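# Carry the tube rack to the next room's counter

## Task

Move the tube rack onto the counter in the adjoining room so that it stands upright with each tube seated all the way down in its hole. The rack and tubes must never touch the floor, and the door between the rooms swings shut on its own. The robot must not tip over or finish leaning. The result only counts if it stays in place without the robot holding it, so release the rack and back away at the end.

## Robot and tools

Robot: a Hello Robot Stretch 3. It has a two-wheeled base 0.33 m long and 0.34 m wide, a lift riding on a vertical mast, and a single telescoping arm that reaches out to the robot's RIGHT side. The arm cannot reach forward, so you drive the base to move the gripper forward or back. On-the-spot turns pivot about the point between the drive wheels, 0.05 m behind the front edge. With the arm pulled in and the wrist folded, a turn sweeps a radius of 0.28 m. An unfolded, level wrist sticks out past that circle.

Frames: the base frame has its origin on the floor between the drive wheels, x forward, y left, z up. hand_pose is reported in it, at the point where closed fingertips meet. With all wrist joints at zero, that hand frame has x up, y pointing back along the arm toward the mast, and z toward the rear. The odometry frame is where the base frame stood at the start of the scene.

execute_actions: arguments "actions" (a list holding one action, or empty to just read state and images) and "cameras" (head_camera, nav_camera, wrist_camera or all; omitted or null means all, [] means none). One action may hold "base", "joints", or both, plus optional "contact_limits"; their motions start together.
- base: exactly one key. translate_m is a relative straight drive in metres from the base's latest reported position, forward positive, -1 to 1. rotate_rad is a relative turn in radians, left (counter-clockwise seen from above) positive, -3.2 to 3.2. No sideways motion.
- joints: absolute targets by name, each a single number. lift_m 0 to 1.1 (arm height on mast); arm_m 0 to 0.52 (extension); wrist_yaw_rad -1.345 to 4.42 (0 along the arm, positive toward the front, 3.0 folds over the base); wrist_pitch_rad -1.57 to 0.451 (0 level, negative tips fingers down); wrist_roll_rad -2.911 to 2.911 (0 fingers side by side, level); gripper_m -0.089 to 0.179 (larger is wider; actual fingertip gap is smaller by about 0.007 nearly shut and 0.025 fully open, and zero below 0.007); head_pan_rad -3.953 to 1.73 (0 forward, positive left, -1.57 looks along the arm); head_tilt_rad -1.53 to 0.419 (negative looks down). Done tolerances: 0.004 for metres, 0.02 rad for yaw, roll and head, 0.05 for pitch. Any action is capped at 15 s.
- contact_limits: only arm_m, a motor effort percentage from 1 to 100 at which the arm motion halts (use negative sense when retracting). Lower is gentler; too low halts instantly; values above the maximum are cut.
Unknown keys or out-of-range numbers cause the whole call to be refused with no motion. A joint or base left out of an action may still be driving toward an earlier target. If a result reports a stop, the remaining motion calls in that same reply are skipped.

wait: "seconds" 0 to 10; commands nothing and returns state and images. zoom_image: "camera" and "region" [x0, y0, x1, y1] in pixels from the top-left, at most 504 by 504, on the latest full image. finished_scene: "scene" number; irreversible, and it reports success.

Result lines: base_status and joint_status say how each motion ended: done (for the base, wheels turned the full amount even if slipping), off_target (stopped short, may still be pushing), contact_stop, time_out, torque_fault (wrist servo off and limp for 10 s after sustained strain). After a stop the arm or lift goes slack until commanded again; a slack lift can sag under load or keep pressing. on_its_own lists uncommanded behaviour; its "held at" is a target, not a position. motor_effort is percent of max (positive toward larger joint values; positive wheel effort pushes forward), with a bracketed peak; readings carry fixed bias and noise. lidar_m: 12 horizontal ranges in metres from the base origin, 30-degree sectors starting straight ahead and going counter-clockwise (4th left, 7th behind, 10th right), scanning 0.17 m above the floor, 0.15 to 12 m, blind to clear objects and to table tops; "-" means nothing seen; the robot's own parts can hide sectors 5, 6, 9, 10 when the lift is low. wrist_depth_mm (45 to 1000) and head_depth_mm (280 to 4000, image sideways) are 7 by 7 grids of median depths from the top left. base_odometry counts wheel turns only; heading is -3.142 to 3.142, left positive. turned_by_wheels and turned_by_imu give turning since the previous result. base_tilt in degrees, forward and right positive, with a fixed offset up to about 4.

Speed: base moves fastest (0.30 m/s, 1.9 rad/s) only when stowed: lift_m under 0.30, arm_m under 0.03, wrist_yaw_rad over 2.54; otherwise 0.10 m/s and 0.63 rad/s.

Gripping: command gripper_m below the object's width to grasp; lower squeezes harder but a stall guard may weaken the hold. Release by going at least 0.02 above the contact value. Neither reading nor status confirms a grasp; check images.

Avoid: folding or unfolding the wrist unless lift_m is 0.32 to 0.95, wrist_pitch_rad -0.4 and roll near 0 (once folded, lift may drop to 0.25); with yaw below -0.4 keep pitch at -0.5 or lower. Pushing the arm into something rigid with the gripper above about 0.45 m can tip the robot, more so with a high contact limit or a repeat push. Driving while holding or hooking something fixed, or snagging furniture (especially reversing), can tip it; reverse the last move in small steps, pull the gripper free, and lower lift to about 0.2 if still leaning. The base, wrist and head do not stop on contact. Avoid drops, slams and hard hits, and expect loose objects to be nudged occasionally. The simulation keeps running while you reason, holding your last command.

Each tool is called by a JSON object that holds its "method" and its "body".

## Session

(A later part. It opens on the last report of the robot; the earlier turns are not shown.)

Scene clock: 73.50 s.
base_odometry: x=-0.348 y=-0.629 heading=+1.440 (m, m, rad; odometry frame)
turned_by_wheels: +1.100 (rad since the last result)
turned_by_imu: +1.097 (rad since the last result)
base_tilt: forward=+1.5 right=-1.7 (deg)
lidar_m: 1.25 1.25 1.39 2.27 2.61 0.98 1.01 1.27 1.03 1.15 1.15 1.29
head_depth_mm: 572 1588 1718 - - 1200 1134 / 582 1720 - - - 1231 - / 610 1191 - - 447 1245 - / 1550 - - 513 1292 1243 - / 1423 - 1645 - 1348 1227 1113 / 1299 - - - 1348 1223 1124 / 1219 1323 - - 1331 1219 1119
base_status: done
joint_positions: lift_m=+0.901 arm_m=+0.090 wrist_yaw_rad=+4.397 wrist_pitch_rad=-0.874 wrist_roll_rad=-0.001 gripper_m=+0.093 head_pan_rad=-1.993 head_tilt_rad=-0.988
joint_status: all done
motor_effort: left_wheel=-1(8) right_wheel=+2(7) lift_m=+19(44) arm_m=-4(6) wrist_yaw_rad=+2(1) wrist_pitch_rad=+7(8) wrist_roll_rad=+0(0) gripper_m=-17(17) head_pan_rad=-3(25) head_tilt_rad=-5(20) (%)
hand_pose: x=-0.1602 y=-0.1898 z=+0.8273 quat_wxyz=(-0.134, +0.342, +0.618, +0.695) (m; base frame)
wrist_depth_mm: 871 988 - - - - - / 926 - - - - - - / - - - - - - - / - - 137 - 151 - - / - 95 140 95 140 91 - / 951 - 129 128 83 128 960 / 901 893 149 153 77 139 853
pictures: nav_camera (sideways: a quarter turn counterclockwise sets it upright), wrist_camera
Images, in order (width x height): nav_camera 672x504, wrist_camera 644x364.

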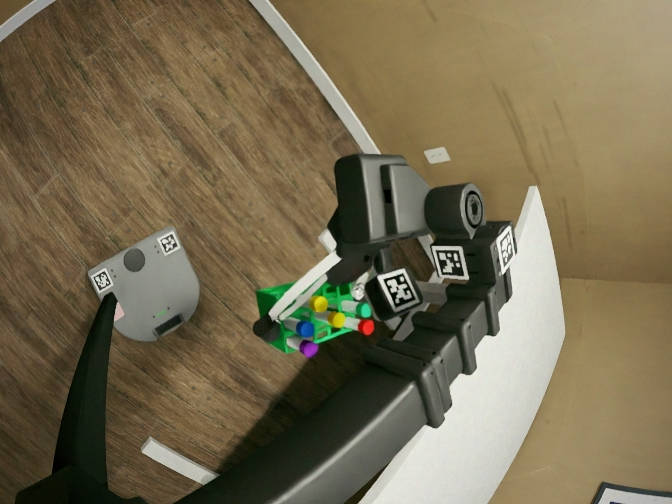

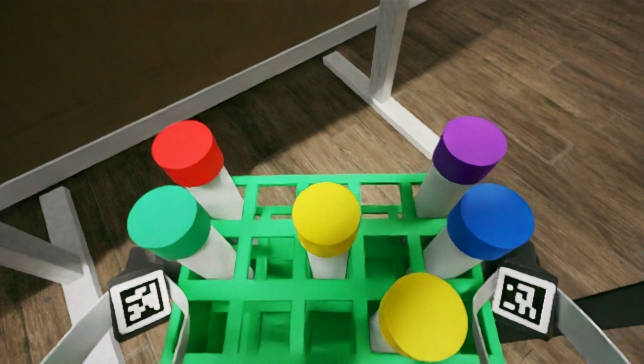

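{"method": "execute_actions", "body": {"actions": [{"base": {"rotate_rad": 1.21}, "joints": {"arm_m": 0.01, "lift_m": 0.66, "head_tilt_rad": -1.2, "head_pan_rad": -1.7}, "contact_limits": {"arm_m": 12}}], "cameras": ["wrist_camera", "nav_camera"]}}

Scene clock: 77.07 s.
base_odometry: x=-0.348 y=-0.629 heading=+2.650 (m, m, rad; odometry frame)
turned_by_wheels: +1.210 (rad since the last result)
turned_by_imu: +1.206 (rad since the last result)
base_tilt: forward=+1.5 right=-1.7 (deg)
lidar_m: 1.63 2.60 2.20 0.97 1.27 1.28 1.03 1.15 1.16 1.37 1.25 1.25
head_depth_mm: 1362 1532 1454 1367 1282 1215 - / 1484 1558 1457 1392 - - 1124 / 1615 1555 1450 1384 - - - / 1658 1557 1447 1378 - - 1112 / 1679 1552 1447 1365 1242 1195 1131 / 1624 1549 1443 1345 1264 1195 1131 / 1548 1539 1430 1344 1263 1191 1127
base_status: done
joint_positions: lift_m=+0.661 arm_m=+0.010 wrist_yaw_rad=+4.397 wrist_pitch_rad=-0.874 wrist_roll_rad=-0.001 gripper_m=+0.093 head_pan_rad=-1.707 head_tilt_rad=-1.185
joint_status: all done
motor_effort: left_wheel=-2(8) right_wheel=+3(5) lift_m=+19(18) arm_m=-4(5) wrist_yaw_rad=+3(3) wrist_pitch_rad=+8(7) wrist_roll_rad=+0(0) gripper_m=-17(17) head_pan_rad=+3(22) head_tilt_rad=-5(15) (%)
contact_limits: arm_m 12 (drawing in: default 17, maximum 28; extending or still: default 22, maximum 36)
hand_pose: x=-0.1602 y=-0.1098 z=+0.5873 quat_wxyz=(-0.134, +0.342, +0.618, +0.695) (m; base frame)
wrist_depth_mm: 789 977 - - - - - / 823 - - - - - - / 889 995 979 976 948 908 918 / 918 860 137 823 152 116 837 / 819 98 138 93 139 91 781 / 746 - 129 128 83 128 720 / 685 679 149 153 78 119 -
pictures: nav_camera (sideways: a quarter turn counterclockwise sets it upright), wrist_camera
Images, in order (width x height): nav_camera 672x504, wrist_camera 644x364.

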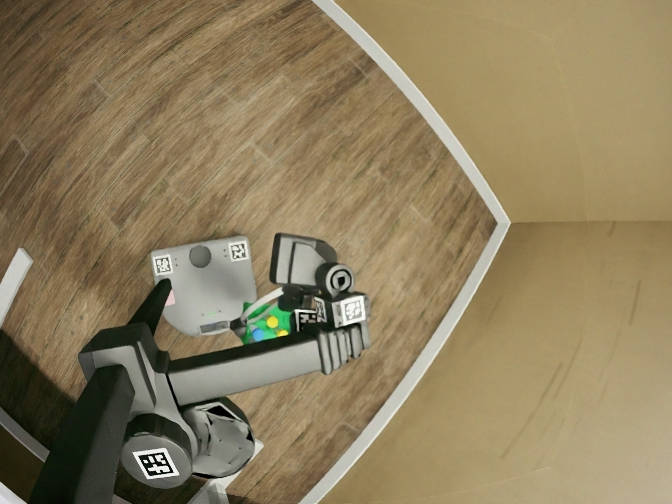

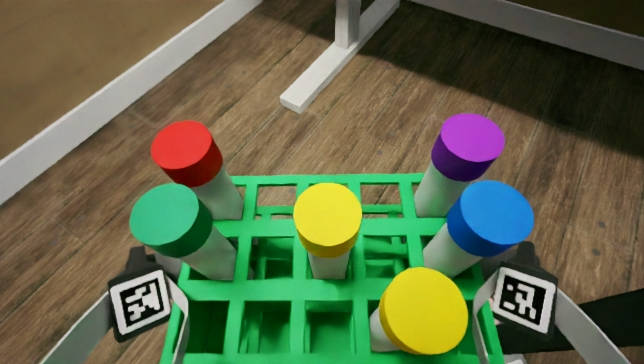

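{"method": "execute_actions", "body": {"actions": [{"base": {"translate_m": 0.575}, "joints": {"lift_m": 0.29, "head_tilt_rad": -1.45, "head_pan_rad": -1.57}}]}}

Scene clock: 83.30 s.
base_odometry: x=-0.854 y=-0.358 heading=+2.650 (m, m, rad; odometry frame)
turned_by_wheels: +0.000 (rad since the last result)
turned_by_imu: -0.001 (rad since the last result)
base_tilt: forward=+1.6 right=-1.7 (deg)
lidar_m: 1.19 2.15 2.18 1.79 1.63 1.64 1.59 1.59 1.53 0.97 0.88 0.89
head_depth_mm: 1350 1324 1305 1279 1264 1237 1222 / 1346 1321 1296 1274 - 1232 - / 1342 1323 1301 - - - 1210 / 1336 1316 1294 - - 1237 1213 / 1328 1310 1294 1274 1251 1233 1212 / 1326 1311 1289 1265 1245 1227 1205 / 1271 1308 1285 1263 1246 1228 1206
base_status: done
joint_positions: lift_m=+0.291 arm_m=+0.010 wrist_yaw_rad=+4.397 wrist_pitch_rad=-0.874 wrist_roll_rad=-0.001 gripper_m=+0.093 head_pan_rad=-1.576 head_tilt_rad=-1.433
joint_status: all done
motor_effort: left_wheel=-3(11) right_wheel=+3(8) lift_m=+19(20) arm_m=-4(4) wrist_yaw_rad=+2(2) wrist_pitch_rad=+8(8) wrist_roll_rad=+0(0) gripper_m=-17(17) head_pan_rad=+2(15) head_tilt_rad=-7(19) (%)
hand_pose: x=-0.1601 y=-0.1099 z=+0.2172 quat_wxyz=(-0.134, +0.342, +0.618, +0.695) (m; base frame)
wrist_depth_mm: 648 647 623 626 611 593 591 / 573 555 555 554 538 519 523 / 498 495 495 479 475 107 472 / 451 439 137 152 129 95 - / 408 98 140 93 139 90 - / 379 - 129 128 88 - - / 345 334 149 153 77 115 -
pictures: head_camera (sideways: a quarter turn clockwise sets it upright), nav_camera (sideways: a quarter turn counterclockwise sets it upright), wrist_camera
Images, in order (width x height): head_camera 896x504, nav_camera 672x504, wrist_camera 644x364.

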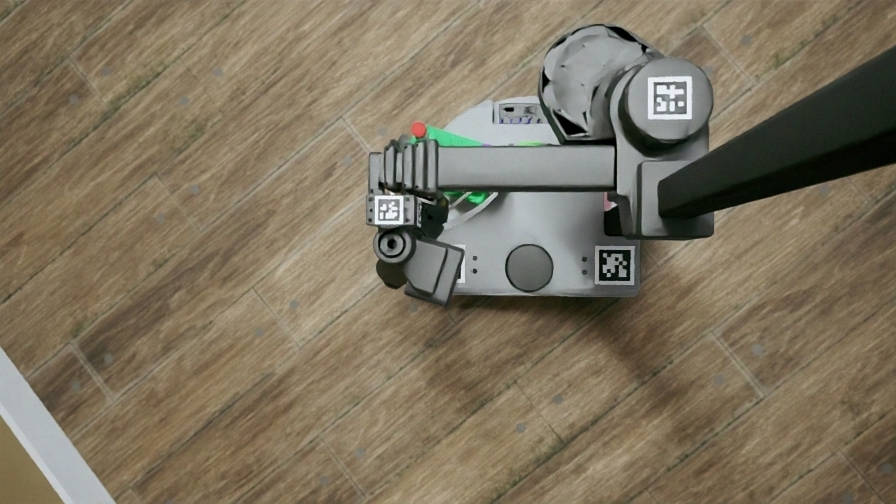

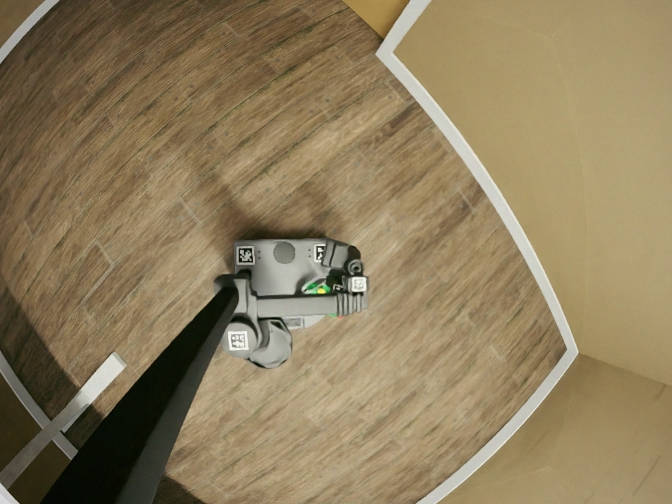

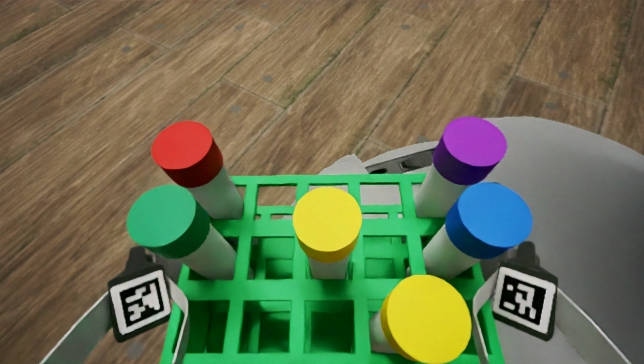

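{"method": "execute_actions", "body": {"actions": [{"base": {"translate_m": 1.0}, "joints": {"head_tilt_rad": -1.2, "head_pan_rad": 0.0}}], "cameras": ["wrist_camera"]}}

{"method": "execute_actions", "body": {"actions": [{"base": {"rotate_rad": -0.89}}]}}

Scene clock: 89.30 s.
base_odometry: x=-1.736 y=+0.115 heading=+2.650 (m, m, rad; odometry frame)
turned_by_wheels: +0.000 (rad since the last result)
turned_by_imu: +0.000 (rad since the last result)
base_tilt: forward=+1.5 right=-1.7 (deg)
lidar_m: 0.41 0.63 1.41 1.73 2.26 1.89 2.58 2.35 0.42 0.37 0.34 0.34
head_depth_mm: 395 458 547 678 890 1187 1141 / 439 520 636 822 1154 1217 1129 / 496 601 762 1045 1264 1223 - / 569 709 949 1318 1269 1222 - / 668 872 1182 1341 1268 1220 - / 714 882 1327 1344 1270 1200 - / 718 1171 1423 1337 1255 1195 -
base_status: done
joint_positions: lift_m=+0.291 arm_m=+0.010 wrist_yaw_rad=+4.397 wrist_pitch_rad=-0.874 wrist_roll_rad=-0.001 gripper_m=+0.093 head_pan_rad=-0.007 head_tilt_rad=-1.198
joint_status: all done
motor_effort: left_wheel=-2(8) right_wheel=+2(10) lift_m=+20(19) arm_m=-4(3) wrist_yaw_rad=+3(3) wrist_pitch_rad=+8(8) wrist_roll_rad=+0(0) gripper_m=-17(17) head_pan_rad=+3(38) head_tilt_rad=-1(11) (%)
hand_pose: x=-0.1600 y=-0.1099 z=+0.2172 quat_wxyz=(-0.134, +0.342, +0.618, +0.695) (m; base frame)
wrist_depth_mm: 655 652 635 618 617 595 600 / 562 563 553 543 536 526 527 / 501 493 495 483 478 107 476 / 449 439 136 152 127 95 - / 410 98 138 93 139 91 - / 373 - 129 128 123 - - / 345 335 149 153 77 115 -
pictures: wrist_camera
Images, in order (width x height): wrist_camera 644x364.

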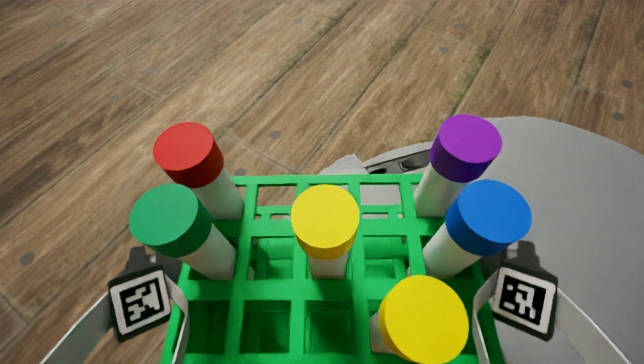

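Scene clock: 91.03 s.
base_odometry: x=-1.736 y=+0.115 heading=+1.760 (m, m, rad; odometry frame)
turned_by_wheels: -0.890 (rad since the last result)
turned_by_imu: -0.886 (rad since the last result)
base_tilt: forward=+1.5 right=-1.6 (deg)
lidar_m: 0.34 0.35 0.48 0.99 1.46 2.00 2.26 1.89 2.44 0.99 0.42 0.35
head_depth_mm: 353 444 600 917 1243 1209 1142 / 353 444 600 925 1274 1213 1128 / 353 444 601 925 1273 1221 - / 353 445 601 928 1262 1223 - / 353 445 601 926 1264 1227 - / 353 444 601 928 1264 1199 - / 353 445 602 929 1264 1192 -
base_status: done
joint_positions: lift_m=+0.291 arm_m=+0.010 wrist_yaw_rad=+4.397 wrist_pitch_rad=-0.874 wrist_roll_rad=-0.001 gripper_m=+0.093 head_pan_rad=-0.007 head_tilt_rad=-1.198
joint_status: not commanded
motor_effort: left_wheel=+4(15) right_wheel=-1(6) lift_m=+19(19) arm_m=-4(4) wrist_yaw_rad=+3(3) wrist_pitch_rad=+8(8) wrist_roll_rad=+0(0) gripper_m=-16(17) head_pan_rad=+2(3) head_tilt_rad=-1(2) (%)
hand_pose: x=-0.1600 y=-0.1099 z=+0.2172 quat_wxyz=(-0.134, +0.342, +0.618, +0.695) (m; base frame)
wrist_depth_mm: 643 644 626 615 610 608 602 / 570 562 561 545 531 528 512 / 499 497 487 487 478 106 469 / 449 447 137 152 130 95 - / 407 94 140 96 138 90 - / 372 379 129 129 83 - - / 350 338 150 153 78 117 -
pictures: head_camera (sideways: a quarter turn clockwise sets it upright), nav_camera (sideways: a quarter turn counterclockwise sets it upright), wrist_camera
Images, in order (width x height): head_camera 896x504, nav_camera 672x504, wrist_camera 644x364.

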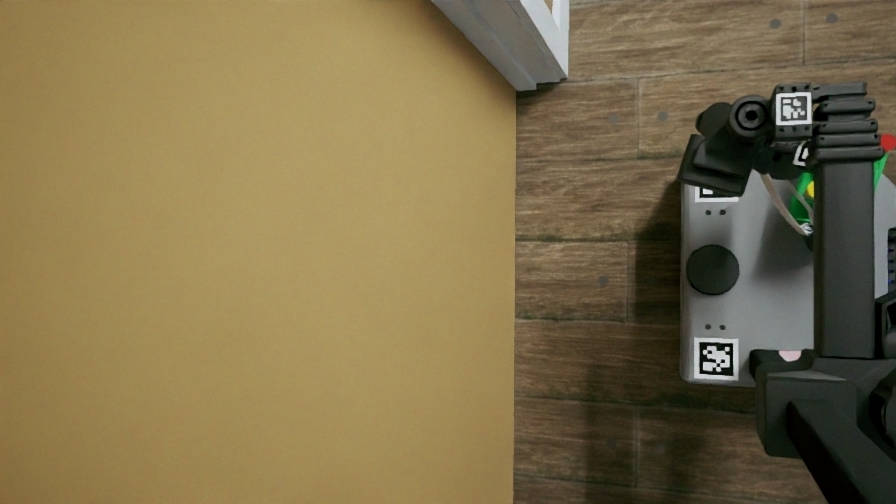

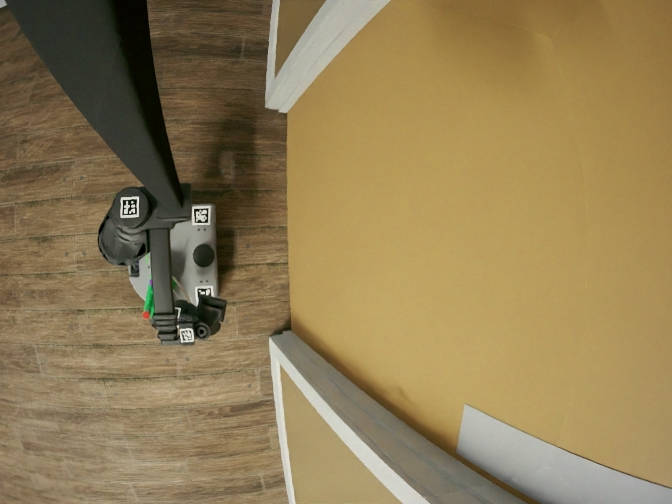

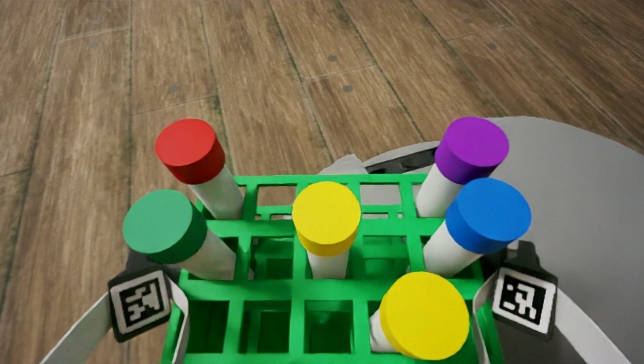

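{"method": "execute_actions", "body": {"actions": [{"base": {"rotate_rad": -0.12}, "joints": {"head_pan_rad": -0.6, "head_tilt_rad": -0.8}}], "cameras": []}}

{"method": "execute_actions", "body": {"actions": [{"base": {"translate_m": 0.265}, "joints": {"head_pan_rad": -1.57, "head_tilt_rad": -1.3}}], "cameras": ["head_camera", "nav_camera"]}}

Scene clock: 92.50 s.
base_odometry: x=-1.736 y=+0.115 heading=+1.640 (m, m, rad; odometry frame)
turned_by_wheels: -0.120 (rad since the last result)
turned_by_imu: -0.119 (rad since the last result)
base_tilt: forward=+1.5 right=-1.7 (deg)
lidar_m: 0.34 0.34 0.43 0.66 1.42 1.79 2.26 1.90 2.54 1.82 0.42 0.36
head_depth_mm: 344 410 551 750 1181 1308 1166 / 357 400 460 578 867 1266 1164 / 378 430 498 589 722 1006 1164 / 369 424 500 608 771 1028 1164 / 341 388 449 536 661 860 1126 / 319 358 410 479 575 724 968 / 297 332 376 433 510 621 798
base_status: done
joint_positions: lift_m=+0.291 arm_m=+0.010 wrist_yaw_rad=+4.397 wrist_pitch_rad=-0.875 wrist_roll_rad=-0.001 gripper_m=+0.093 head_pan_rad=-0.593 head_tilt_rad=-0.804
joint_status: all done
motor_effort: left_wheel=+3(14) right_wheel=-1(7) lift_m=+20(19) arm_m=-4(4) wrist_yaw_rad=+3(3) wrist_pitch_rad=+8(8) wrist_roll_rad=+0(0) gripper_m=-17(17) head_pan_rad=-3(30) head_tilt_rad=+1(21) (%)
hand_pose: x=-0.1600 y=-0.1099 z=+0.2172 quat_wxyz=(-0.134, +0.342, +0.618, +0.695) (m; base frame)
wrist_depth_mm: 655 631 631 616 609 587 601 / 573 563 555 547 538 522 522 / 496 507 486 488 489 107 474 / 448 442 137 153 129 94 - / 406 95 139 97 139 90 - / 376 - 129 128 83 - - / 348 337 150 153 78 118 -
pictures: none
No camera images: the call's "cameras" was empty. Leave "cameras" out to get every camera's image.

Scene clock: 95.00 s.
base_odometry: x=-1.754 y=+0.379 heading=+1.640 (m, m, rad; odometry frame)
turned_by_wheels: +0.000 (rad since the last result)
turned_by_imu: +0.006 (rad since the last result)
base_tilt: forward=+1.5 right=-1.8 (deg)
lidar_m: - - 0.15 0.23 1.45 1.84 2.52 2.13 0.15 0.30 0.15 -
head_depth_mm: 1534 1448 1385 1318 1265 1223 1155 / 1522 1444 1380 1319 1270 - 1151 / 1516 1438 1374 1324 - - - / 1509 1432 1363 1308 - - 1145 / 357 463 658 1034 1060 875 816 / 348 437 561 562 506 460 422 / 337 391 366 342 326 318 306
base_status: done
joint_positions: lift_m=+0.291 arm_m=+0.010 wrist_yaw_rad=+4.397 wrist_pitch_rad=-0.875 wrist_roll_rad=-0.001 gripper_m=+0.093 head_pan_rad=-1.558 head_tilt_rad=-1.284
joint_status: all done
motor_effort: left_wheel=+9(29) right_wheel=+4(12) lift_m=+20(20) arm_m=-3(4) wrist_yaw_rad=+3(3) wrist_pitch_rad=+8(8) wrist_roll_rad=+0(0) gripper_m=-17(17) head_pan_rad=-5(38) head_tilt_rad=-6(26) (%)
hand_pose: x=-0.1599 y=-0.1100 z=+0.2171 quat_wxyz=(-0.134, +0.342, +0.619, +0.695) (m; base frame)
wrist_depth_mm: 630 640 627 621 617 602 583 / 567 560 543 543 536 521 508 / 505 503 479 488 478 106 474 / 446 440 149 152 130 95 - / 406 94 140 93 139 91 - / 373 374 129 128 83 - - / 346 334 150 154 78 116 -
pictures: head_camera (sideways: a quarter turn clockwise sets it upright), nav_camera (sideways: a quarter turn counterclockwise sets it upright)
Images, in order (width x height): head_camera 896x504, nav_camera 672x504.

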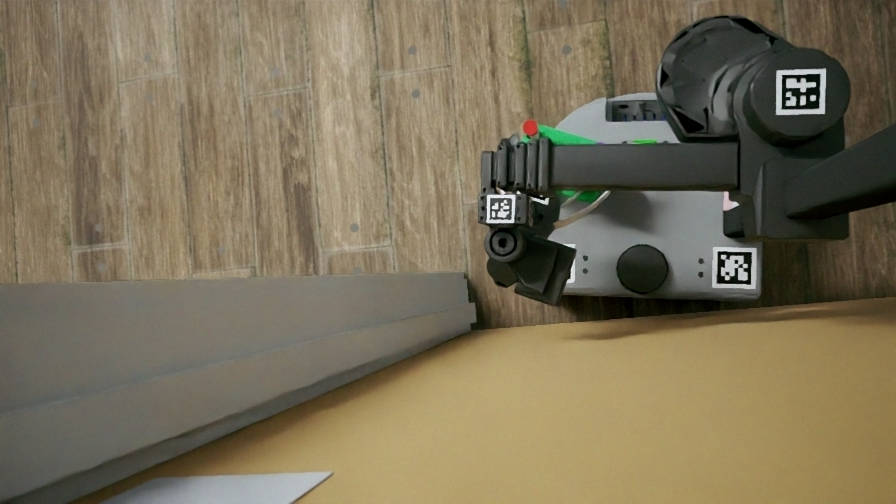

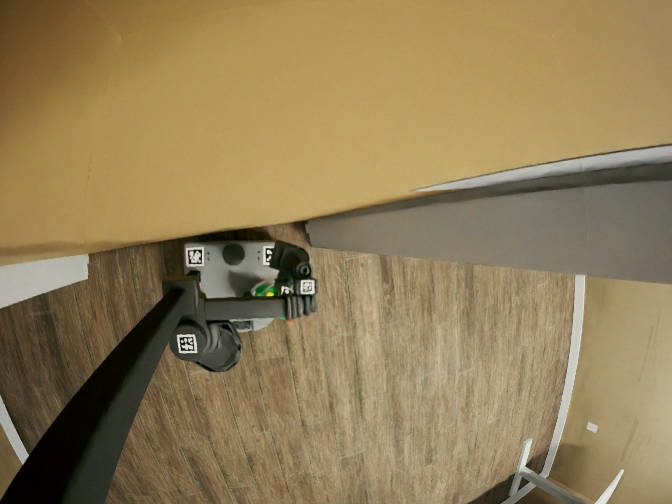

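{"method": "execute_actions", "body": {"actions": [{"base": {"translate_m": -0.015}, "joints": {"head_pan_rad": -2.9, "head_tilt_rad": -0.6}}], "cameras": ["nav_camera"]}}

Scene clock: 96.73 s.
base_odometry: x=-1.753 y=+0.364 heading=+1.640 (m, m, rad; odometry frame)
turned_by_wheels: +0.000 (rad since the last result)
turned_by_imu: +0.000 (rad since the last result)
base_tilt: forward=+1.4 right=-1.6 (deg)
lidar_m: - - 0.15 0.25 1.45 1.84 2.51 2.11 2.50 0.31 0.15 -
head_depth_mm: 2156 2391 2612 2173 1749 1460 1254 / 2181 2417 2609 2169 1741 1464 1257 / 2224 2445 2641 2162 1739 1453 1255 / 2239 2477 2681 2133 1743 1450 1253 / 2213 2481 2670 2152 1732 1446 1244 / 2194 2509 2732 2136 1736 1452 1244 / 2217 2569 2761 2149 1726 1445 1249
base_status: done
joint_positions: lift_m=+0.291 arm_m=+0.010 wrist_yaw_rad=+4.397 wrist_pitch_rad=-0.875 wrist_roll_rad=-0.001 gripper_m=+0.093 head_pan_rad=-2.893 head_tilt_rad=-0.606
joint_status: all done
motor_effort: left_wheel=+2(11) right_wheel=+0(4) lift_m=+20(19) arm_m=-4(4) wrist_yaw_rad=+3(3) wrist_pitch_rad=+8(8) wrist_roll_rad=+0(0) gripper_m=-17(16) head_pan_rad=-3(37) head_tilt_rad=+3(25) (%)
hand_pose: x=-0.1599 y=-0.1100 z=+0.2171 quat_wxyz=(-0.134, +0.342, +0.619, +0.695) (m; base frame)
wrist_depth_mm: 668 643 628 630 611 596 586 / 571 568 550 549 531 533 522 / 496 490 491 483 484 107 475 / 451 435 139 152 129 95 - / 414 95 141 93 139 90 - / 374 - 129 129 83 - - / 348 336 150 153 78 117 -
pictures: nav_camera (sideways: a quarter turn counterclockwise sets it upright)
Images, in order (width x height): nav_camera 672x504.

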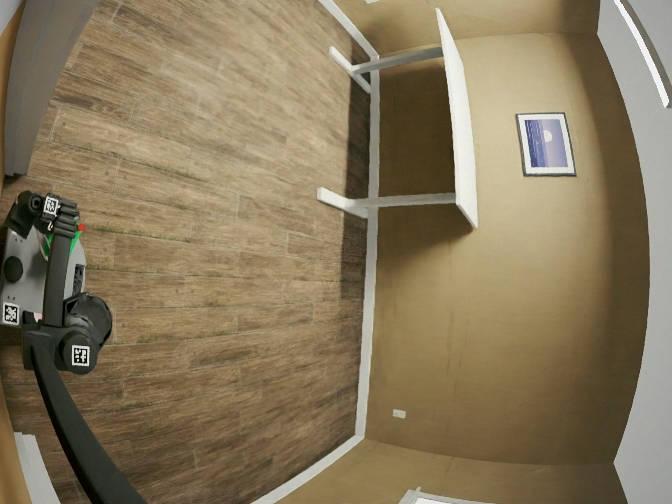

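{"method": "execute_actions", "body": {"actions": [{"base": {"translate_m": 0.035}}], "cameras": []}}

Scene clock: 98.93 s.
base_odometry: x=-1.756 y=+0.399 heading=+1.640 (m, m, rad; odometry frame)
turned_by_wheels: +0.000 (rad since the last result)
turned_by_imu: +0.004 (rad since the last result)
base_tilt: forward=+1.4 right=-1.7 (deg)
lidar_m: - - 0.15 0.19 1.45 1.85 2.54 2.15 0.15 0.29 0.15 -
head_depth_mm: 2194 2416 2649 2197 1770 1473 1262 / 2220 2428 2670 2195 1763 1465 1262 / 2229 2467 2691 2179 1760 1468 1263 / 2276 2515 2714 2203 1763 1465 1262 / 2213 2525 2634 2174 1756 1465 1252 / 2157 2571 2759 2183 1748 1463 1257 / 2261 2622 2792 2176 1742 1460 1251
base_status: done
joint_positions: lift_m=+0.290 arm_m=+0.010 wrist_yaw_rad=+4.398 wrist_pitch_rad=-0.876 wrist_roll_rad=-0.001 gripper_m=+0.093 head_pan_rad=-2.895 head_tilt_rad=-0.594
joint_status: not commanded
motor_effort: left_wheel=+9(90) right_wheel=+0(7) lift_m=+20(21) arm_m=-3(4) wrist_yaw_rad=+2(3) wrist_pitch_rad=+8(9) wrist_roll_rad=+0(0) gripper_m=-17(17) head_pan_rad=-2(3) head_tilt_rad=-2(5) (%)
hand_pose: x=-0.1598 y=-0.1100 z=+0.2170 quat_wxyz=(-0.134, +0.341, +0.619, +0.695) (m; base frame)
wrist_depth_mm: 652 655 626 622 604 600 578 / 566 560 555 541 538 520 525 / 505 494 484 485 487 106 472 / 446 437 149 153 129 95 - / 409 95 140 93 138 91 - / 374 - 129 129 83 - - / 349 338 149 153 78 117 -
pictures: none
No camera images: the call's "cameras" was empty. Leave "cameras" out to get every camera's image.

{"method": "execute_actions", "body": {"actions": [{"base": {"translate_m": 0.10}, "joints": {"head_tilt_rad": -0.4}}], "cameras": ["nav_camera", "wrist_camera"]}}

Scene clock: 101.23 s.
base_odometry: x=-1.763 y=+0.499 heading=+1.640 (m, m, rad; odometry frame)
turned_by_wheels: +0.000 (rad since the last result)
turned_by_imu: +0.000 (rad since the last result)
base_tilt: forward=+1.6 right=-1.6 (deg)
lidar_m: - - 0.15 0.18 0.63 1.87 2.64 2.24 0.15 0.29 0.24 0.15
head_depth_mm: 2244 2432 2599 2766 2196 1727 1423 / 2256 2447 2622 2816 2207 1720 1417 / 2308 2468 2679 2833 2190 1720 1413 / 2338 2531 2735 2857 2182 1724 1412 / 2384 2504 2709 2839 2186 1709 1410 / 2365 2527 2809 2938 2178 1716 1413 / 2416 2549 2846 2973 2176 1707 1409
base_status: done
joint_positions: lift_m=+0.290 arm_m=+0.010 wrist_yaw_rad=+4.398 wrist_pitch_rad=-0.876 wrist_roll_rad=-0.001 gripper_m=+0.093 head_pan_rad=-2.895 head_tilt_rad=-0.408
joint_status: all done
motor_effort: left_wheel=+15(79) right_wheel=+1(6) lift_m=+20(20) arm_m=-3(4) wrist_yaw_rad=+2(2) wrist_pitch_rad=+8(8) wrist_roll_rad=+0(0) gripper_m=-17(17) head_pan_rad=-2(2) head_tilt_rad=+1(16) (%)
hand_pose: x=-0.1598 y=-0.1100 z=+0.2170 quat_wxyz=(-0.134, +0.341, +0.619, +0.695) (m; base frame)
wrist_depth_mm: 663 644 625 617 615 603 589 / 578 546 545 544 537 538 527 / 502 495 487 471 470 107 478 / 449 448 149 152 130 95 - / 404 95 140 93 140 90 - / 374 - 129 129 83 - - / 348 340 149 153 78 117 -
pictures: nav_camera (sideways: a quarter turn counterclockwise sets it upright), wrist_camera
Images, in order (width x height): nav_camera 672x504, wrist_camera 644x364.

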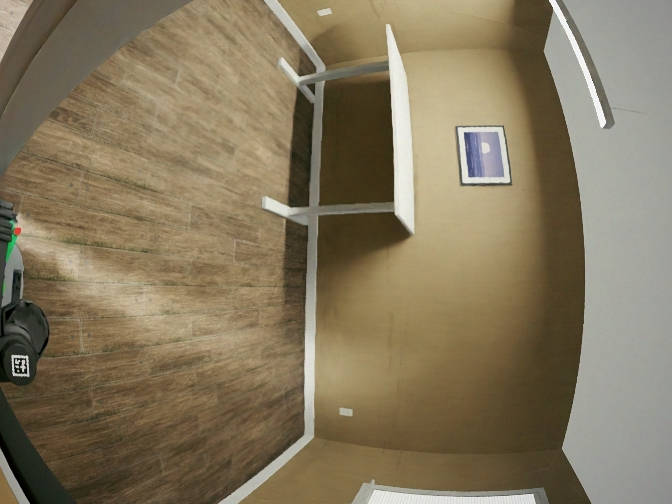

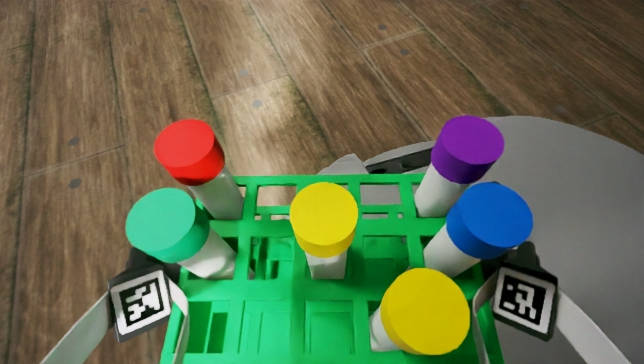

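{"method": "execute_actions", "body": {"actions": [{"base": {"translate_m": 0.25}, "joints": {"lift_m": 0.32, "head_pan_rad": -0.9, "head_tilt_rad": -0.4}}], "cameras": ["nav_camera", "head_camera"]}}

Scene clock: 105.43 s.
base_odometry: x=-1.780 y=+0.748 heading=+1.640 (m, m, rad; odometry frame)
turned_by_wheels: +0.000 (rad since the last result)
turned_by_imu: -0.001 (rad since the last result)
base_tilt: forward=+1.5 right=-1.7 (deg)
lidar_m: 0.17 0.15 0.15 0.18 0.32 1.90 2.88 0.41 0.36 0.70 1.69 0.29
head_depth_mm: 2016 2151 1680 1777 1928 1722 1422 / 2130 2214 1759 1887 2028 1714 1412 / 2243 2374 1884 2003 2099 1716 1408 / 2367 2481 1956 2137 2182 1716 1411 / 2506 2622 2081 2314 2184 1714 1408 / 2416 2517 2256 2544 2167 1713 1410 / 2166 2267 2420 2544 2169 1702 1407
base_status: done
joint_positions: lift_m=+0.319 arm_m=+0.010 wrist_yaw_rad=+4.398 wrist_pitch_rad=-0.876 wrist_roll_rad=-0.001 gripper_m=+0.093 head_pan_rad=-0.907 head_tilt_rad=-0.407
joint_status: all done
motor_effort: left_wheel=+10(74) right_wheel=+1(5) lift_m=+51(54) arm_m=-4(4) wrist_yaw_rad=+2(2) wrist_pitch_rad=+8(8) wrist_roll_rad=+0(0) gripper_m=-16(17) head_pan_rad=+3(37) head_tilt_rad=+1(3) (%)
hand_pose: x=-0.1598 y=-0.1100 z=+0.2459 quat_wxyz=(-0.134, +0.341, +0.619, +0.695) (m; base frame)
wrist_depth_mm: 689 695 695 671 664 655 633 / 621 600 587 577 591 573 553 / 542 538 516 523 517 506 509 / 240 467 136 300 131 95 - / 227 95 140 93 140 90 - / 223 262 129 128 83 - - / 278 359 149 153 77 115 -
pictures: head_camera (sideways: a quarter turn clockwise sets it upright), nav_camera (sideways: a quarter turn counterclockwise sets it upright)
Images, in order (width x height): head_camera 896x504, nav_camera 672x504.

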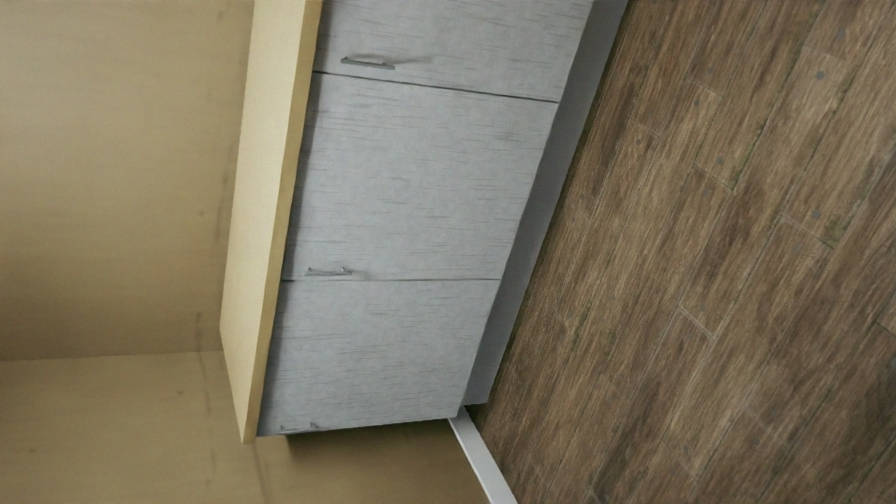

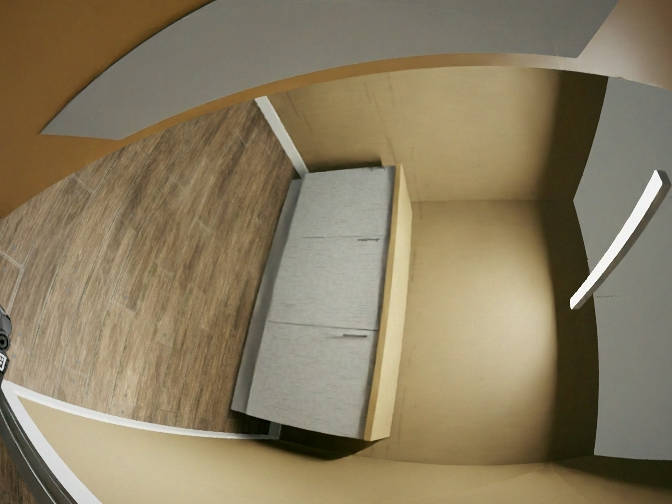

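{"method": "execute_actions", "body": {"actions": [{"base": {"rotate_rad": -0.78}, "joints": {"lift_m": 0.293, "head_pan_rad": -0.3, "head_tilt_rad": -1.1}}], "cameras": ["nav_camera", "wrist_camera"]}}

Scene clock: 108.67 s.
base_odometry: x=-1.780 y=+0.748 heading=+0.860 (m, m, rad; odometry frame)
turned_by_wheels: -0.780 (rad since the last result)
turned_by_imu: -0.775 (rad since the last result)
base_tilt: forward=+1.6 right=-1.7 (deg)
lidar_m: 1.84 0.24 0.18 0.17 0.18 0.25 0.70 2.55 2.48 0.36 0.43 1.67
head_depth_mm: 1751 1725 1552 1421 1260 1135 1136 / 1822 1711 1559 1419 1307 1211 - / 1849 1708 1546 1418 1307 1213 - / 1867 1695 1549 1408 1301 1204 - / 1890 1701 1536 1413 1302 1210 - / 1888 1698 1538 1403 1291 1188 897 / 1879 1693 1531 1406 1296 748 635
base_status: done
joint_positions: lift_m=+0.294 arm_m=+0.010 wrist_yaw_rad=+4.398 wrist_pitch_rad=-0.876 wrist_roll_rad=-0.001 gripper_m=+0.093 head_pan_rad=-0.307 head_tilt_rad=-1.087
joint_status: all done
motor_effort: left_wheel=+3(36) right_wheel=-1(5) lift_m=+19(45) arm_m=-3(4) wrist_yaw_rad=+2(2) wrist_pitch_rad=+8(8) wrist_roll_rad=+0(0) gripper_m=-17(17) head_pan_rad=+2(30) head_tilt_rad=-6(30) (%)
hand_pose: x=-0.1598 y=-0.1100 z=+0.2200 quat_wxyz=(-0.134, +0.341, +0.619, +0.695) (m; base frame)
wrist_depth_mm: 646 642 653 630 572 374 278 / 571 578 558 561 542 399 290 / 510 498 482 490 474 108 293 / 454 452 149 153 129 95 - / 411 95 140 93 138 90 - / 376 - 130 128 83 - - / 355 339 149 153 78 117 -
pictures: nav_camera (sideways: a quarter turn counterclockwise sets it upright), wrist_camera
Images, in order (width x height): nav_camera 672x504, wrist_camera 644x364.

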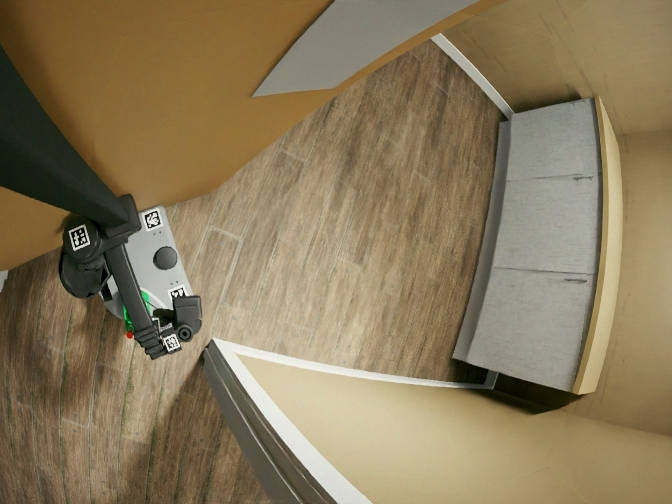

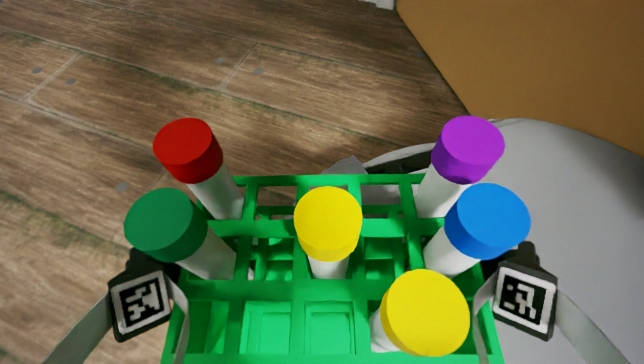

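{"method": "execute_actions", "body": {"actions": []}}

Scene clock: 109.47 s.
base_odometry: x=-1.780 y=+0.748 heading=+0.860 (m, m, rad; odometry frame)
turned_by_wheels: +0.000 (rad since the last result)
turned_by_imu: +0.000 (rad since the last result)
base_tilt: forward=+1.5 right=-1.6 (deg)
lidar_m: 1.84 0.24 0.18 0.17 0.18 0.25 0.70 2.55 2.47 0.36 0.43 1.67
head_depth_mm: 1758 1710 1557 1418 1256 1130 1129 / 1828 1711 1549 1418 1304 1207 - / 1837 1710 1546 1413 1306 1210 - / 1862 1702 1548 1408 1297 1206 - / 1882 1700 1542 1411 1305 1201 - / 1882 1690 1536 1405 1295 1191 898 / 1885 1688 1537 1402 1295 750 638
base_status: done
joint_positions: lift_m=+0.294 arm_m=+0.010 wrist_yaw_rad=+4.398 wrist_pitch_rad=-0.876 wrist_roll_rad=-0.001 gripper_m=+0.093 head_pan_rad=-0.307 head_tilt_rad=-1.087
joint_status: all done
motor_effort: left_wheel=+3(36) right_wheel=-1(5) lift_m=+19(45) arm_m=-4(4) wrist_yaw_rad=+2(2) wrist_pitch_rad=+8(8) wrist_roll_rad=+0(0) gripper_m=-17(17) head_pan_rad=+3(30) head_tilt_rad=-5(30) (%)
hand_pose: x=-0.1598 y=-0.1100 z=+0.2200 quat_wxyz=(-0.134, +0.341, +0.619, +0.695) (m; base frame)
wrist_depth_mm: 659 631 629 616 567 371 278 / 567 560 561 550 527 399 290 / 509 497 500 488 479 108 288 / 460 444 137 152 130 95 - / 416 95 139 93 138 91 - / 376 - 129 128 83 - - / 346 342 149 153 78 115 -
pictures: head_camera (sideways: a quarter turn clockwise sets it upright), nav_camera (sideways: a quarter turn counterclockwise sets it upright), wrist_camera
Images, in order (width x height): head_camera 896x504, nav_camera 672x504, wrist_camera 644x364.

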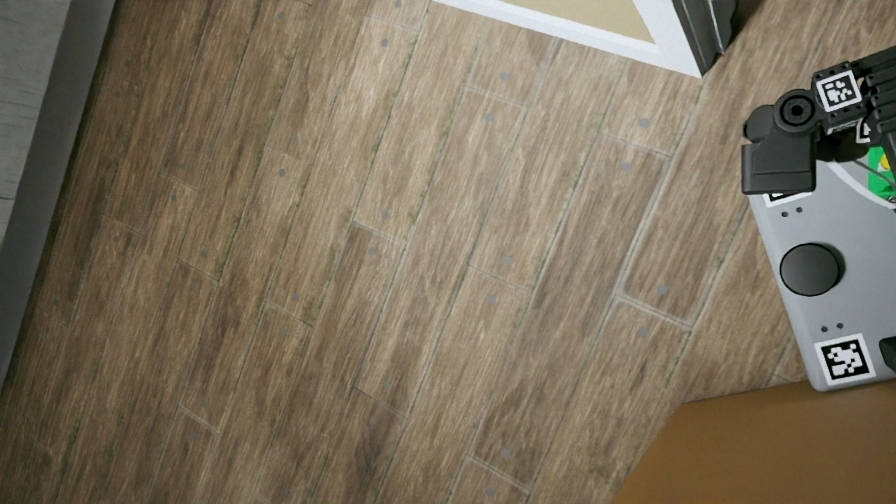

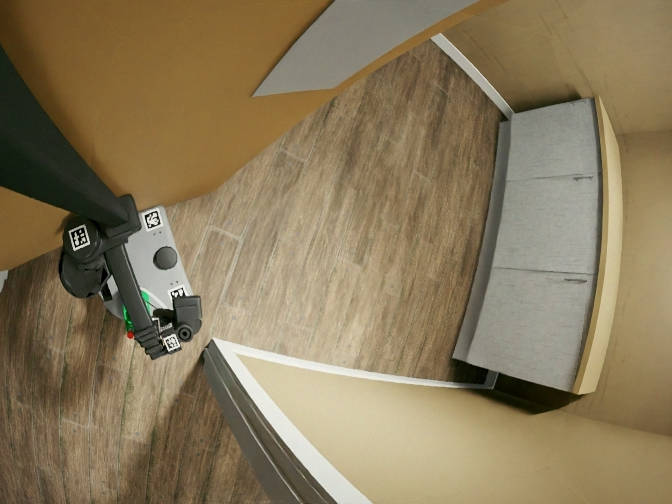

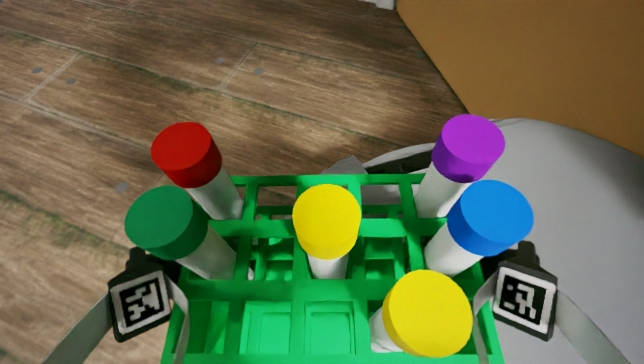

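{"method": "execute_actions", "body": {"actions": [{"base": {"translate_m": 1.0}, "joints": {"head_pan_rad": -0.65, "head_tilt_rad": -0.55}}]}}

Scene clock: 115.03 s.
base_odometry: x=-1.128 y=+1.506 heading=+0.861 (m, m, rad; odometry frame)
turned_by_wheels: +0.000 (rad since the last result)
turned_by_imu: +0.000 (rad since the last result)
base_tilt: forward=+1.4 right=-1.6 (deg)
lidar_m: 1.00 1.24 1.23 1.36 2.15 2.12 1.09 0.89 0.88 0.98 0.91 0.91
head_depth_mm: 1294 1364 954 1024 1169 1403 1283 / 1296 1370 961 1027 1179 1403 1290 / 1311 1377 971 1037 1186 1410 1279 / 1310 1378 972 1045 1192 1432 1282 / 1318 1388 975 1052 1200 1436 1278 / 1326 1396 974 1056 1208 1430 1276 / 1330 1405 975 1064 1221 1432 1279
base_status: done
joint_positions: lift_m=+0.294 arm_m=+0.010 wrist_yaw_rad=+4.398 wrist_pitch_rad=-0.876 wrist_roll_rad=-0.001 gripper_m=+0.093 head_pan_rad=-0.643 head_tilt_rad=-0.556
joint_status: all done
motor_effort: left_wheel=+3(18) right_wheel=-1(5) lift_m=+19(19) arm_m=-3(4) wrist_yaw_rad=+2(3) wrist_pitch_rad=+8(9) wrist_roll_rad=+0(0) gripper_m=-16(17) head_pan_rad=-3(24) head_tilt_rad=+0(21) (%)
hand_pose: x=-0.1598 y=-0.1100 z=+0.2200 quat_wxyz=(-0.134, +0.341, +0.619, +0.695) (m; base frame)
wrist_depth_mm: 590 651 634 616 609 603 602 / 575 561 556 547 544 524 529 / 509 499 493 492 475 108 477 / 454 450 138 153 130 95 - / 416 95 140 93 141 91 - / 380 - 129 127 83 - - / 349 337 149 153 78 117 -
pictures: head_camera (sideways: a quarter turn clockwise sets it upright), nav_camera (sideways: a quarter turn counterclockwise sets it upright), wrist_camera
Images, in order (width x height): head_camera 896x504, nav_camera 672x504, wrist_camera 644x364.

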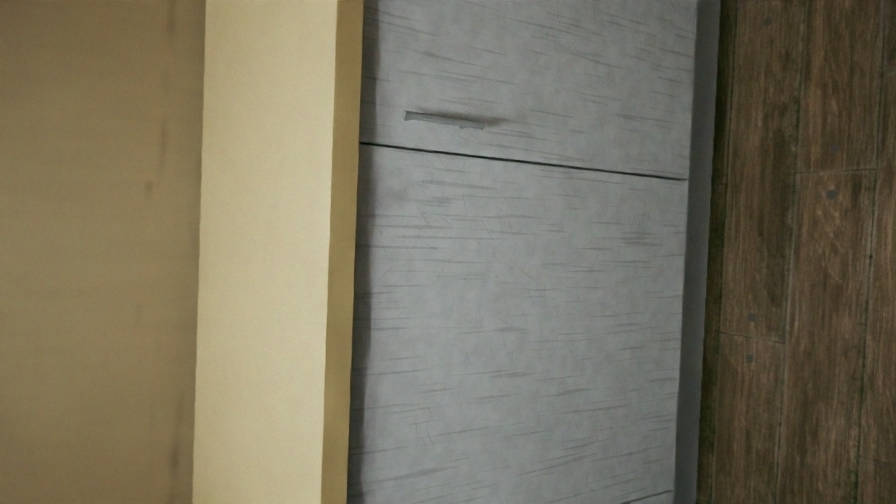

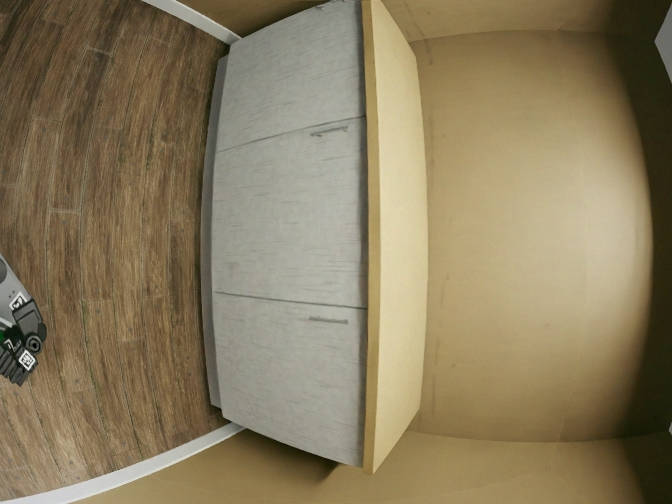

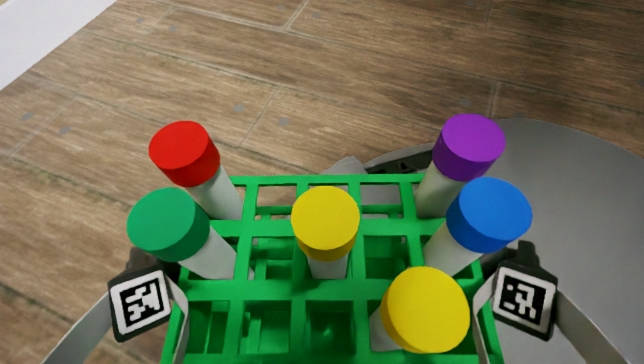

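{"method": "execute_actions", "body": {"actions": [{"base": {"translate_m": 0.24}, "joints": {"lift_m": 0.56, "arm_m": 0.2, "head_pan_rad": -1.3, "head_tilt_rad": -0.9}}]}}

Scene clock: 121.80 s.
base_odometry: x=-0.971 y=+1.688 heading=+0.861 (m, m, rad; odometry frame)
turned_by_wheels: +0.000 (rad since the last result)
turned_by_imu: -0.001 (rad since the last result)
base_tilt: forward=+1.5 right=-1.7 (deg)
lidar_m: 0.80 1.09 1.08 1.20 1.88 2.41 1.27 1.04 1.03 0.89 0.72 0.72
head_depth_mm: 1151 1341 1498 1582 - - - / 940 1125 1536 1604 - 1234 1148 / 860 1026 1262 1571 1466 1263 1142 / 826 948 1141 1516 1410 1255 1159 / 795 879 1035 1279 1411 1256 1140 / 768 818 958 1154 1401 1253 1137 / 766 765 886 1053 1339 1247 1132
base_status: done
joint_positions: lift_m=+0.559 arm_m=+0.200 wrist_yaw_rad=+4.398 wrist_pitch_rad=-0.876 wrist_roll_rad=-0.001 gripper_m=+0.093 head_pan_rad=-1.293 head_tilt_rad=-0.889
joint_status: all done
motor_effort: left_wheel=+4(17) right_wheel=-1(4) lift_m=+51(52) arm_m=+2(3) wrist_yaw_rad=+2(2) wrist_pitch_rad=+8(8) wrist_roll_rad=+0(0) gripper_m=-17(17) head_pan_rad=-3(33) head_tilt_rad=-6(22) (%)
hand_pose: x=-0.1598 y=-0.2993 z=+0.4859 quat_wxyz=(-0.134, +0.341, +0.619, +0.695) (m; base frame)
wrist_depth_mm: 618 784 - - - - - / 640 824 942 913 880 892 899 / 682 845 831 816 801 790 801 / 714 749 149 736 151 737 738 / 693 99 139 95 140 90 690 / 648 - 129 129 82 - - / 600 567 149 153 78 120 -
pictures: head_camera (sideways: a quarter turn clockwise sets it upright), nav_camera (sideways: a quarter turn counterclockwise sets it upright), wrist_camera
Images, in order (width x height): head_camera 896x504, nav_camera 672x504, wrist_camera 644x364.

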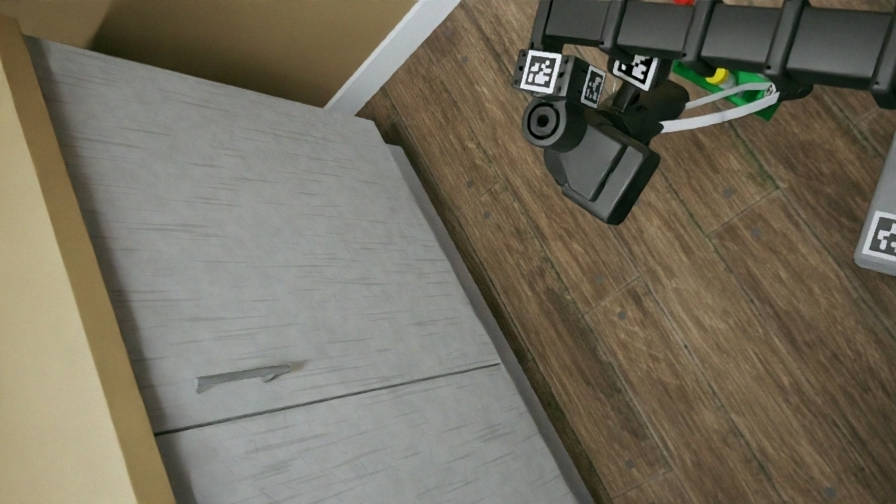

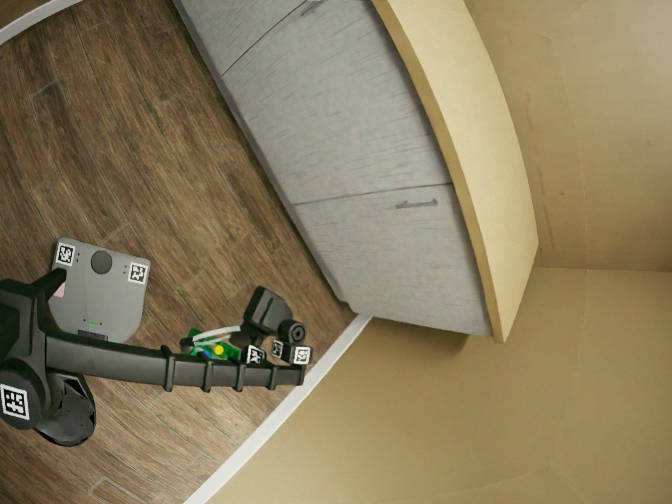

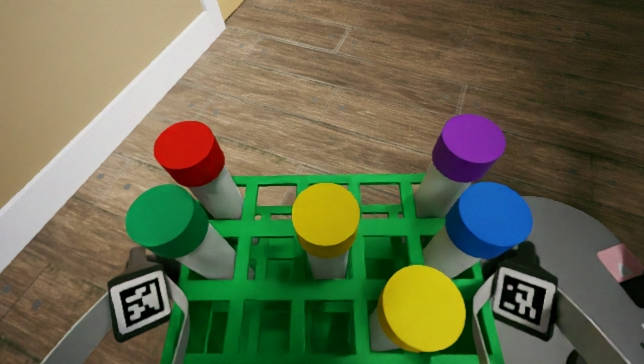

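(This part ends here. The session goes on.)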